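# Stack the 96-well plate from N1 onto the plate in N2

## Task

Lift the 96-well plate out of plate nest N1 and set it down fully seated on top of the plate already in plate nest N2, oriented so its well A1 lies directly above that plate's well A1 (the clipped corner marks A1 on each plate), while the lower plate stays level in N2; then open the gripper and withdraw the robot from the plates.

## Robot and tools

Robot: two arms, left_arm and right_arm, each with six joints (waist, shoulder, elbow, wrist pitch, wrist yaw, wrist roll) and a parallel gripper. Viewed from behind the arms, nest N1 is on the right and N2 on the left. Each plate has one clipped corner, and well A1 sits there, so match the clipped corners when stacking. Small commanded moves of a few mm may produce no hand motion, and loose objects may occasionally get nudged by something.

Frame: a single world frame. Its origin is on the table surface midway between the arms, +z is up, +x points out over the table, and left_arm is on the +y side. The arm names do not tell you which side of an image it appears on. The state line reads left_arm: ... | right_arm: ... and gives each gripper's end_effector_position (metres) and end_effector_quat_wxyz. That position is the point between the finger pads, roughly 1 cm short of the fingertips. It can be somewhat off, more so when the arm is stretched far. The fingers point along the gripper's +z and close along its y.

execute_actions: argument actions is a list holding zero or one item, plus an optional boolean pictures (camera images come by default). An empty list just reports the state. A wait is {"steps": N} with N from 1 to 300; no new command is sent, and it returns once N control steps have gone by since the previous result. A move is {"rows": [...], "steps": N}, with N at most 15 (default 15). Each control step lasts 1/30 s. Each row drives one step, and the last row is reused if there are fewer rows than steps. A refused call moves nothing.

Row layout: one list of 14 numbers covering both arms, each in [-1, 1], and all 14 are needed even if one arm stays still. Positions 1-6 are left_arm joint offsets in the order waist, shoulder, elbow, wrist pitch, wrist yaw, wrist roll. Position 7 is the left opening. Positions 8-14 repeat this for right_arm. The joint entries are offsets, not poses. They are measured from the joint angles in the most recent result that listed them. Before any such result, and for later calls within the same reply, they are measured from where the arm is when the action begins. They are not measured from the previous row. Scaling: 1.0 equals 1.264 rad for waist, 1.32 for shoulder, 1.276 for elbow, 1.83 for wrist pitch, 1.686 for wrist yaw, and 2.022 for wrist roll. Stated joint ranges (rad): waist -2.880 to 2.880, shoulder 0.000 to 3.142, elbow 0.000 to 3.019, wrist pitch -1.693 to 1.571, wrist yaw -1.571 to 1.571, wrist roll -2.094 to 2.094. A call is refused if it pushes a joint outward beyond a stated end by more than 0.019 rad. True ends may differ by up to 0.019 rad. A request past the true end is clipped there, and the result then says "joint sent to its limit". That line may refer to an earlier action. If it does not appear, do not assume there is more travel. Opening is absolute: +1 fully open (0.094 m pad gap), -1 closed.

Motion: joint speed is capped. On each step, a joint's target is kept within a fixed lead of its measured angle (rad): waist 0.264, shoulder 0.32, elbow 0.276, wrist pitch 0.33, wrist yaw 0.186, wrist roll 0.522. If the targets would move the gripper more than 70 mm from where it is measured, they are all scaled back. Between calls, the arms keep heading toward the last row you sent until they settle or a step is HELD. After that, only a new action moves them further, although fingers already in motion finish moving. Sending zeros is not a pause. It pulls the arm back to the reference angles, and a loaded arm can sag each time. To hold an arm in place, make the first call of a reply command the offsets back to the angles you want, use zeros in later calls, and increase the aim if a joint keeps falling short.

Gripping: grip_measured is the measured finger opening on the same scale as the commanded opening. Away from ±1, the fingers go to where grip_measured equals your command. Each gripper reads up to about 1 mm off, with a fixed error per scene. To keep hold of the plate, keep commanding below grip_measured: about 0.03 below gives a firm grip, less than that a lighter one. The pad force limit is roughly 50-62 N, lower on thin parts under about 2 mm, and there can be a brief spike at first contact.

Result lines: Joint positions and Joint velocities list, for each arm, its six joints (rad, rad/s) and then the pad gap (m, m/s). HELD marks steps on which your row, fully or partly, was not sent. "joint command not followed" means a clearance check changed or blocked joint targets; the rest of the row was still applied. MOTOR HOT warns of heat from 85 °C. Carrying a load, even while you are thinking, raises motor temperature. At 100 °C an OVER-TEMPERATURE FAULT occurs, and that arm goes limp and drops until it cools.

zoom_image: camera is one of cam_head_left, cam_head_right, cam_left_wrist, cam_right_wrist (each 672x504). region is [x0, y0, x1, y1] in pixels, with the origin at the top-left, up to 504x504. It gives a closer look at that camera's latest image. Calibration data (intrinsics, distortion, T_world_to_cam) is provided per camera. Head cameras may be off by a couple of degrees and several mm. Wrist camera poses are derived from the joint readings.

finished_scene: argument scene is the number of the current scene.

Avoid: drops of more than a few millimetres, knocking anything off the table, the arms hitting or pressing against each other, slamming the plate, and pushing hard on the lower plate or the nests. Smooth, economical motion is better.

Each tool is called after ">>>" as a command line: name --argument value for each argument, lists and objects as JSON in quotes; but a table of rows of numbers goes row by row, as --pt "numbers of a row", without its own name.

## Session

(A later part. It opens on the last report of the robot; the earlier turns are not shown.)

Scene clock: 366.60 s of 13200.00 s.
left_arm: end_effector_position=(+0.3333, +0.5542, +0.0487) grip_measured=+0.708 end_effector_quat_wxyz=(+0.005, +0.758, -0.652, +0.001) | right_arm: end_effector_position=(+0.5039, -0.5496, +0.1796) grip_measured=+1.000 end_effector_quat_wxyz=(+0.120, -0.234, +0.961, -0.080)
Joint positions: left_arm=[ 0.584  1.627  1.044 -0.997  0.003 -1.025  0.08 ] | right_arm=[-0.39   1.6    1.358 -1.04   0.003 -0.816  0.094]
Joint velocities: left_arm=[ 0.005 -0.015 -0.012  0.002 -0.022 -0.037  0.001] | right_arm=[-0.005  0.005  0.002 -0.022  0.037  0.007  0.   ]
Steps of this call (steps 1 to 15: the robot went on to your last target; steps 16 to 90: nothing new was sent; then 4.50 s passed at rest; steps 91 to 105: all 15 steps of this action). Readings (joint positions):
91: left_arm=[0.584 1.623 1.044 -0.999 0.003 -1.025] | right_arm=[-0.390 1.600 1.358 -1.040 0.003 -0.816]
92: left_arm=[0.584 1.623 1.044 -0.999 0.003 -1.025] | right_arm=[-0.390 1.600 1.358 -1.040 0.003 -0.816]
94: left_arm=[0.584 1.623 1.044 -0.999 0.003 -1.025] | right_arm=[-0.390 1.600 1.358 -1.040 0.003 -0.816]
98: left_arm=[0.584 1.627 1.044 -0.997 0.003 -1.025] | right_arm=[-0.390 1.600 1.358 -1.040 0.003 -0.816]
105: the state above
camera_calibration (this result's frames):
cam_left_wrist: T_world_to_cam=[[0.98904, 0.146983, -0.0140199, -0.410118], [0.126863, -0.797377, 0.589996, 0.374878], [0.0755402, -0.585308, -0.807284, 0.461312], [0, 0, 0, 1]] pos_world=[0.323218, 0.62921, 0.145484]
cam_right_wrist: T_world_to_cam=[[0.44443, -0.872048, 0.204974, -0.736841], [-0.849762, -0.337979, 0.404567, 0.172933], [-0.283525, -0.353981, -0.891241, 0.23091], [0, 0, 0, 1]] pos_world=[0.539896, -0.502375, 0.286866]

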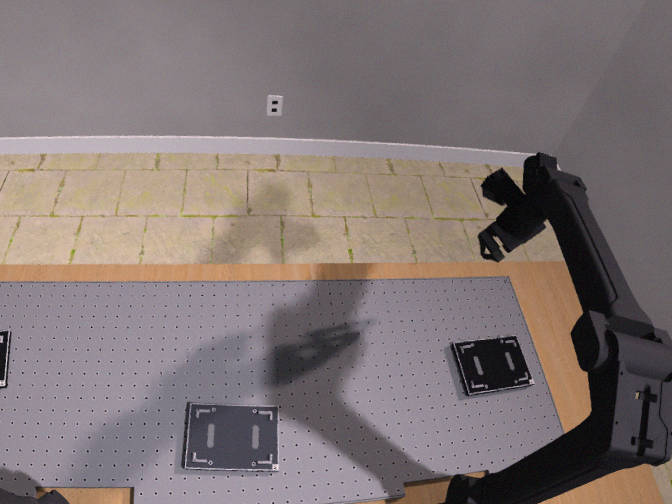

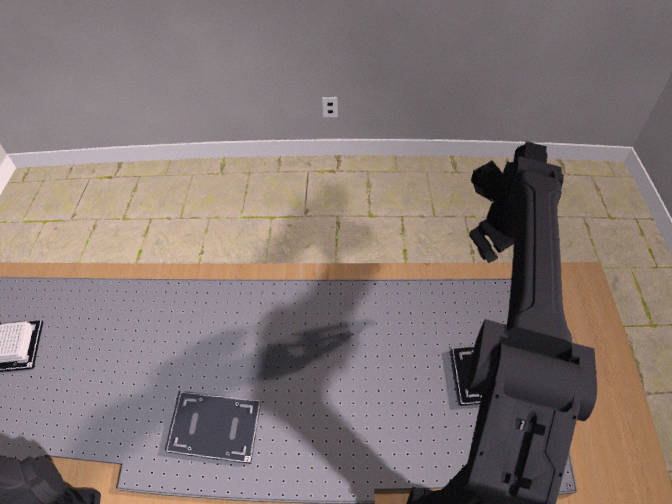

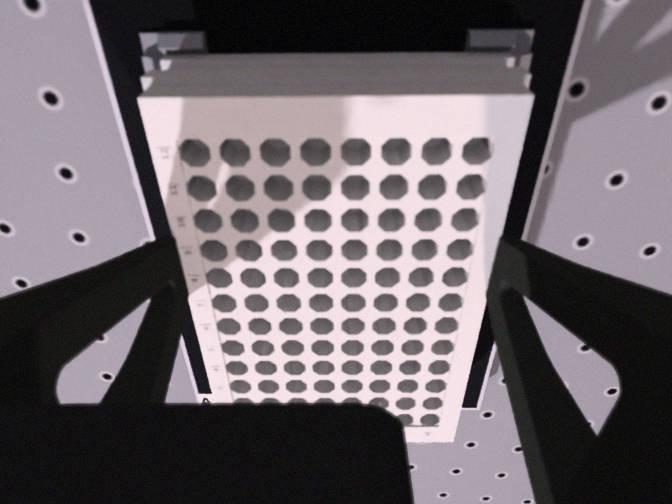

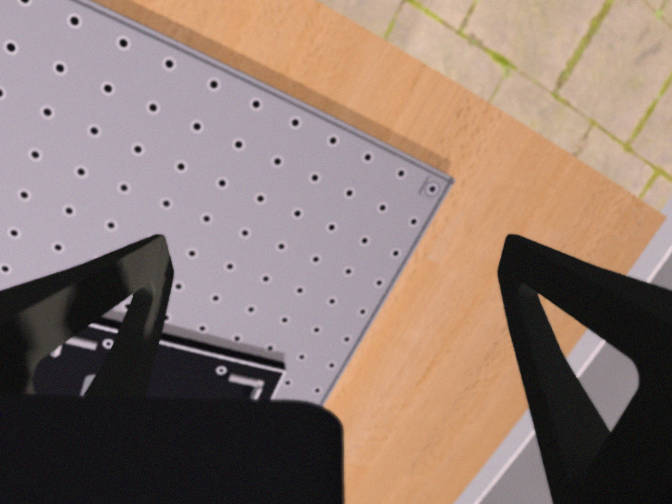

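>>> execute_actions --actions '[{"rows":[[0,0,0,0,0,0,0.68,0,0,0.01,0,0,0,1],[0,0,0,0,0,0,0.69,0,0,0.01,0,0,0,1],[0,0,0,0,0,0,0.7,0,0,0.01,0,0,0,1],[0,0,0,0,0,0,0.705,0,0,0.01,0,0,0,1],[0,0,0,0,0,0,0.71,0,0,0.01,0,0,0,1],[0,0,0,0,0,0,0.715,0,0,0.01,0,0,0,1],[0,0,0,0,0,0,0.72,0,0,0.01,0,0,0,1],[0,0,0,0,0,0,0.73,0,0,0.01,0,0,0,1],[0,0,0,0,0,0,0.75,0,0,0.01,0,0,0,1],[0,0,0,0,0,0,0.8,0,0,0.01,0,0,0,1],[0,0,0,0,0,0,1,0,0,0.01,0,0,0,1]]}]' --pictures false

>>> execute_actions --actions '[{"rows":[[0,-0.02,0.01,0,0,0,1,0,0,0.01,0,0,0,1],[0,-0.03,0.01,0,0,0,1,0,0,0.01,0,0,0,1],[0,-0.04,0.01,0,0,0,1,0,0,0.01,0,0,0,1],[0,-0.05,0.01,0,0,0,1,0,0,0.01,0,0,0,1],[0,-0.065,0.01,0,0,0,1,0,0,0.01,0,0,0,1],[0,-0.08,0.01,0,0,0,1,0,0,0.01,0,0,0,1],[0,-0.095,0.01,0,0,0,1,0,0,0.01,0,0,0,1],[0,-0.11,0.01,0,0,0,1,0,0,0.01,0,0,0,1],[0,-0.125,0.01,0,0,0,1,0,0,0.01,0,0,0,1],[0,-0.14,0.01,0,0,0,1,0,0,0.01,0,0,0,1]]}]' --pictures false

>>> execute_actions --actions '[{"steps":15}]'

>>> zoom_image --camera "cam_head_right" --region '[0, 300, 100, 390]'

Scene clock: 381.67 s of 13200.00 s.
left_arm: end_effector_position=(+0.3333, +0.5542, +0.0487) grip_measured=+0.998 end_effector_quat_wxyz=(+0.005, +0.758, -0.652, +0.001) | right_arm: end_effector_position=(+0.5039, -0.5496, +0.1796) grip_measured=+1.000 end_effector_quat_wxyz=(+0.120, -0.234, +0.961, -0.080)
Joint positions: left_arm=[ 0.584  1.627  1.044 -0.997  0.003 -1.025  0.094] | right_arm=[-0.39   1.6    1.358 -1.04   0.003 -0.816  0.094]
Joint velocities: left_arm=[ 0.005 -0.015 -0.002  0.012 -0.037  0.066 -0.001] | right_arm=[-0.005  0.015 -0.012 -0.012 -0.066  0.037  0.   ]
Steps of this call (steps 1 to 15: the robot went on to your last target; steps 16 to 90: nothing new was sent; then 11.57 s passed at rest; steps 91 to 105: all 15 steps of this action). Readings (joint positions):
91: left_arm=[0.584 1.627 1.044 -0.997 0.003 -1.025] | right_arm=[-0.390 1.600 1.358 -1.040 0.003 -0.816]
92: left_arm=[0.584 1.627 1.044 -0.997 0.003 -1.025] | right_arm=[-0.390 1.600 1.358 -1.040 0.003 -0.816]
94: left_arm=[0.584 1.627 1.044 -0.997 0.003 -1.025] | right_arm=[-0.390 1.600 1.358 -1.040 0.003 -0.816]
98: left_arm=[0.584 1.627 1.044 -0.997 0.003 -1.025] | right_arm=[-0.390 1.600 1.358 -1.040 0.003 -0.816]
105: the state above

Scene clock: 382.17 s of 13200.00 s.
left_arm: end_effector_position=(+0.3395, +0.5594, +0.1320) grip_measured=+0.998 end_effector_quat_wxyz=(-0.095, +0.754, -0.649, +0.017) | right_arm: end_effector_position=(+0.5039, -0.5496, +0.1796) grip_measured=+1.000 end_effector_quat_wxyz=(+0.120, -0.234, +0.961, -0.080)
Joint positions: left_arm=[ 0.584  1.425  1.044 -0.997  0.003 -1.025  0.094] | right_arm=[-0.39   1.6    1.358 -1.04   0.003 -0.816  0.094]
Joint velocities: left_arm=[-0.005 -0.142 -0.017 -0.017 -0.037  0.081 -0.   ] | right_arm=[-0.005 -0.005  0.007  0.017 -0.081 -0.051  0.   ]
Steps of this call (steps 1 to 15: all 15 steps of this action). Readings (joint positions):
1: left_arm=[0.584 1.627 1.044 -0.997 0.003 -1.025] | right_arm=[-0.390 1.600 1.358 -1.040 0.003 -0.816]
2: left_arm=[0.584 1.625 1.044 -0.997 0.003 -1.025] | right_arm=[-0.390 1.600 1.358 -1.040 0.003 -0.816]
4: left_arm=[0.584 1.615 1.044 -0.997 0.003 -1.025] | right_arm=[-0.390 1.600 1.358 -1.040 0.003 -0.816]
8: left_arm=[0.584 1.555 1.044 -0.997 0.003 -1.025] | right_arm=[-0.390 1.600 1.358 -1.040 0.003 -0.816]
15: the state above

Scene clock: 382.67 s of 13200.00 s.
left_arm: end_effector_position=(+0.3395, +0.5594, +0.1308) grip_measured=+0.998 end_effector_quat_wxyz=(-0.094, +0.755, -0.649, +0.017) | right_arm: end_effector_position=(+0.5039, -0.5496, +0.1796) grip_measured=+1.000 end_effector_quat_wxyz=(+0.120, -0.234, +0.961, -0.080)
Joint positions: left_arm=[ 0.584  1.428  1.044 -0.997  0.003 -1.025  0.094] | right_arm=[-0.39   1.6    1.358 -1.04   0.003 -0.816  0.094]
Joint velocities: left_arm=[ 0.005  0.005 -0.007 -0.002 -0.007 -0.11  -0.   ] | right_arm=[-0.015 -0.005  0.002  0.012 -0.022  0.007  0.   ]
Steps of this call (steps 1 to 15: the robot went on to your last target). Readings (joint positions):
1: left_arm=[0.584 1.422 1.044 -0.997 0.003 -1.025] | right_arm=[-0.390 1.600 1.358 -1.040 0.003 -0.816]
2: left_arm=[0.584 1.423 1.044 -0.997 0.003 -1.025] | right_arm=[-0.390 1.600 1.358 -1.040 0.003 -0.816]
4: left_arm=[0.584 1.426 1.044 -0.997 0.003 -1.025] | right_arm=[-0.390 1.600 1.358 -1.040 0.003 -0.816]
8: left_arm=[0.584 1.427 1.044 -0.997 0.003 -1.025] | right_arm=[-0.390 1.600 1.358 -1.040 0.003 -0.816]
15: the state above
All arms were judged still, so your last target was given up. Only a new action makes them travel on or press farther. Fingers that are still opening or closing keep moving.
camera_calibration (this result's frames):
cam_left_wrist: T_world_to_cam=[[0.978183, 0.137913, 0.155365, -0.429328], [0.0434268, -0.867083, 0.496267, 0.409434], [0.203156, -0.478693, -0.854155, 0.433293], [0, 0, 0, 1]] pos_world=[0.314155, 0.621638, 0.233613]
cam_right_wrist: T_world_to_cam=[[0.44443, -0.872048, 0.204974, -0.736841], [-0.849762, -0.337979, 0.404567, 0.172933], [-0.283525, -0.353981, -0.891241, 0.23091], [0, 0, 0, 1]] pos_world=[0.539896, -0.502375, 0.286866]

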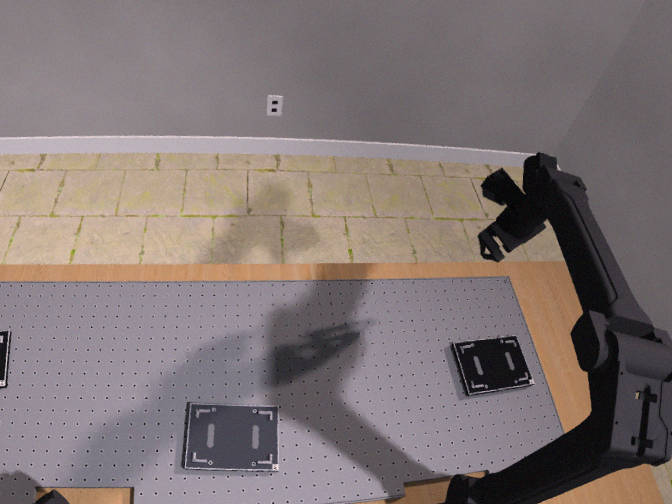

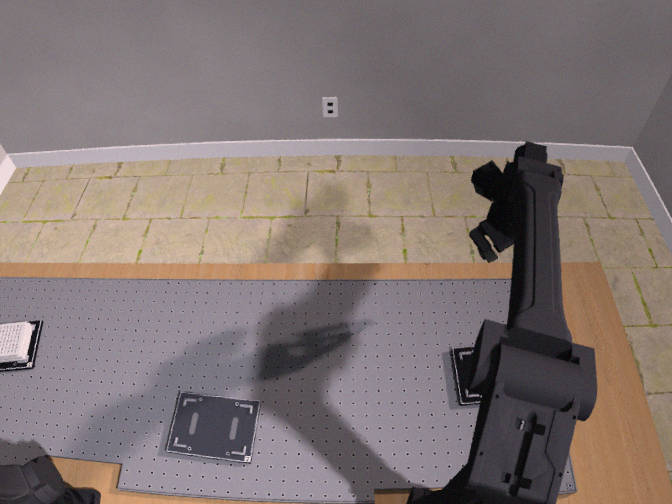

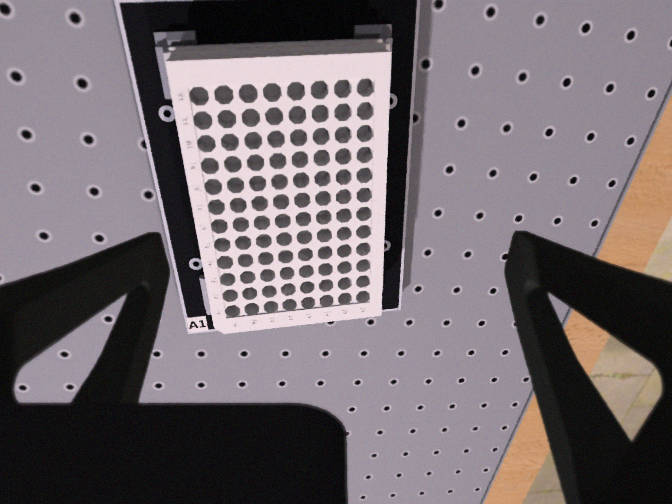

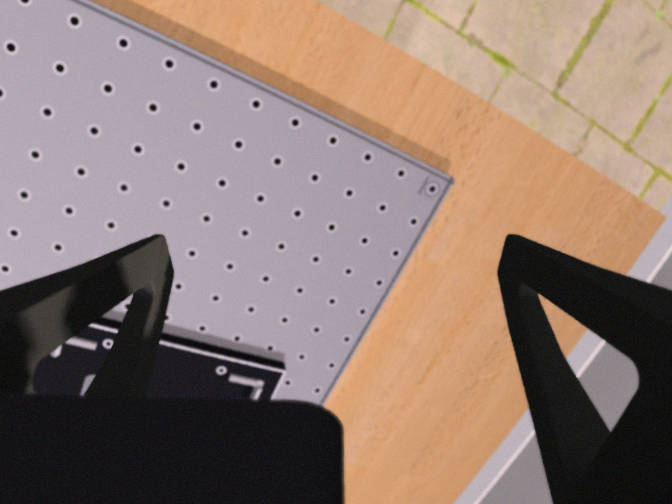

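Region (0, 300, 100, 390) of cam_head_right's 672x504 image, scaled by 5.040, with more detail than that image has; it fills the top 454 rows of this view, and the rest is white.

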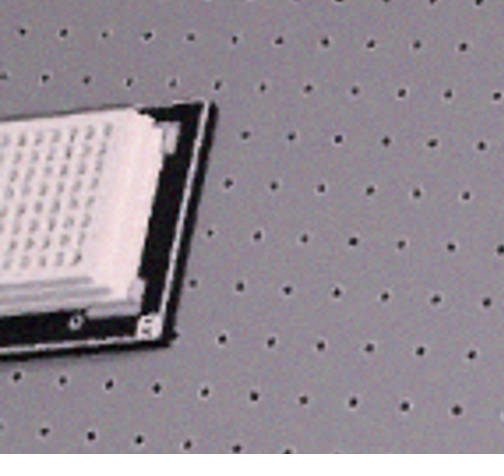

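>>> zoom_image --camera "cam_left_wrist" --region '[150, 20, 420, 340]'

>>> zoom_image --camera "cam_head_right" --region '[0, 315, 50, 375]'

Region (150, 20, 420, 340) of cam_left_wrist's 672x504 image, scaled by 1.575, with more detail than that image has; it fills the left 425 columns of this view, and the rest is white.

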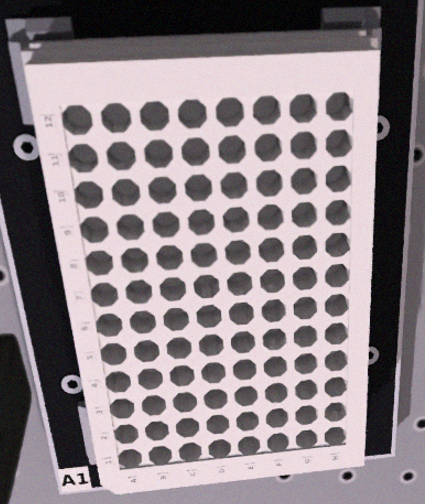

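Region (0, 315, 50, 375) of cam_head_right's 672x504 image, scaled by 8.400, with more detail than that image has.

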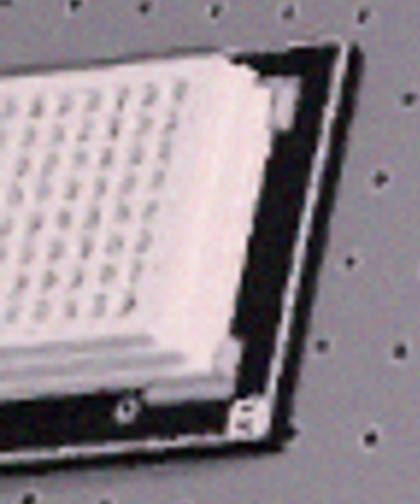

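The plate looks level and nested. I'll swing the arm clear and finish.

>>> execute_actions --actions '[{"rows":[[-0.05,0,0.01,0,0,0,1,0,0,0.01,0,0,0,1],[-0.1,0,0.01,0,0,0,1,0,0,0.01,0,0,0,1],[-0.15,0,0.01,0,0,0,1,0,0,0.01,0,0,0,1],[-0.2,0,0.01,0,0,0,1,0,0,0.01,0,0,0,1],[-0.25,0,0.01,0,0,0,1,0,0,0.01,0,0,0,1],[-0.3,0,0.01,0,0,0,1,0,0,0.01,0,0,0,1]]}]' --pictures false

>>> execute_actions --actions '[{"steps":20}]' --pictures false

>>> finished_scene --scene 2

Scene clock: 394.07 s of 13200.00 s.
left_arm: end_effector_position=(+0.4244, +0.3972, +0.1308) grip_measured=+0.999 end_effector_quat_wxyz=(+0.087, -0.602, +0.793, -0.038) | right_arm: end_effector_position=(+0.5039, -0.5496, +0.1796) grip_measured=+1.000 end_effector_quat_wxyz=(+0.120, -0.234, +0.961, -0.080)
Joint positions: left_arm=[ 0.163  1.428  1.044 -0.997  0.007 -1.025  0.094] | right_arm=[-0.39   1.6    1.358 -1.04   0.003 -0.816  0.094]
Joint velocities: left_arm=[ 0.308 -0.005  0.012 -0.022  0.007  0.007 -0.001] | right_arm=[-0.005  0.005 -0.002  0.007 -0.022  0.007  0.   ]
Steps of this call (steps 1 to 90: nothing new was sent; then 7.90 s passed at rest; steps 91 to 105: all 15 steps of this action). Readings (joint positions):
91: left_arm=[0.580 1.428 1.044 -0.997 0.002 -1.025] | right_arm=[-0.390 1.600 1.358 -1.040 0.003 -0.816]
92: left_arm=[0.567 1.428 1.044 -0.997 0.000 -1.025] | right_arm=[-0.390 1.600 1.358 -1.040 0.003 -0.816]
94: left_arm=[0.505 1.428 1.044 -0.997 -0.001 -1.025] | right_arm=[-0.390 1.600 1.358 -1.040 0.003 -0.816]
98: left_arm=[0.297 1.428 1.044 -0.997 -0.001 -1.025] | right_arm=[-0.390 1.600 1.358 -1.040 0.003 -0.816]
105: the state above

Scene clock: 394.73 s of 13200.00 s.
left_arm: end_effector_position=(+0.4184, +0.4172, +0.1308) grip_measured=+0.999 end_effector_quat_wxyz=(+0.089, -0.620, +0.778, -0.035) | right_arm: end_effector_position=(+0.5039, -0.5496, +0.1796) grip_measured=+1.000 end_effector_quat_wxyz=(+0.120, -0.234, +0.961, -0.080)
Joint positions: left_arm=[ 0.21   1.428  1.044 -0.997  0.005 -1.025  0.094] | right_arm=[-0.39   1.6    1.358 -1.04   0.003 -0.816  0.094]
Joint velocities: left_arm=[-0.005 -0.005  0.002 -0.017 -0.037 -0.037 -0.001] | right_arm=[-0.005  0.005  0.002 -0.002  0.007  0.007  0.   ]
Steps of this call (steps 1 to 20: the robot went on to your last target). Readings (joint positions):
1: left_arm=[0.174 1.428 1.044 -0.997 0.007 -1.025] | right_arm=[-0.390 1.600 1.358 -1.040 0.003 -0.816]
2: left_arm=[0.185 1.428 1.044 -0.997 0.006 -1.025] | right_arm=[-0.390 1.600 1.358 -1.040 0.003 -0.816]
4: left_arm=[0.203 1.428 1.044 -0.997 0.005 -1.025] | right_arm=[-0.390 1.600 1.358 -1.040 0.003 -0.816]
8: left_arm=[0.210 1.428 1.044 -0.997 0.005 -1.025] | right_arm=[-0.390 1.600 1.358 -1.040 0.003 -0.816]
20: the state above

The scene is finished: the task was done.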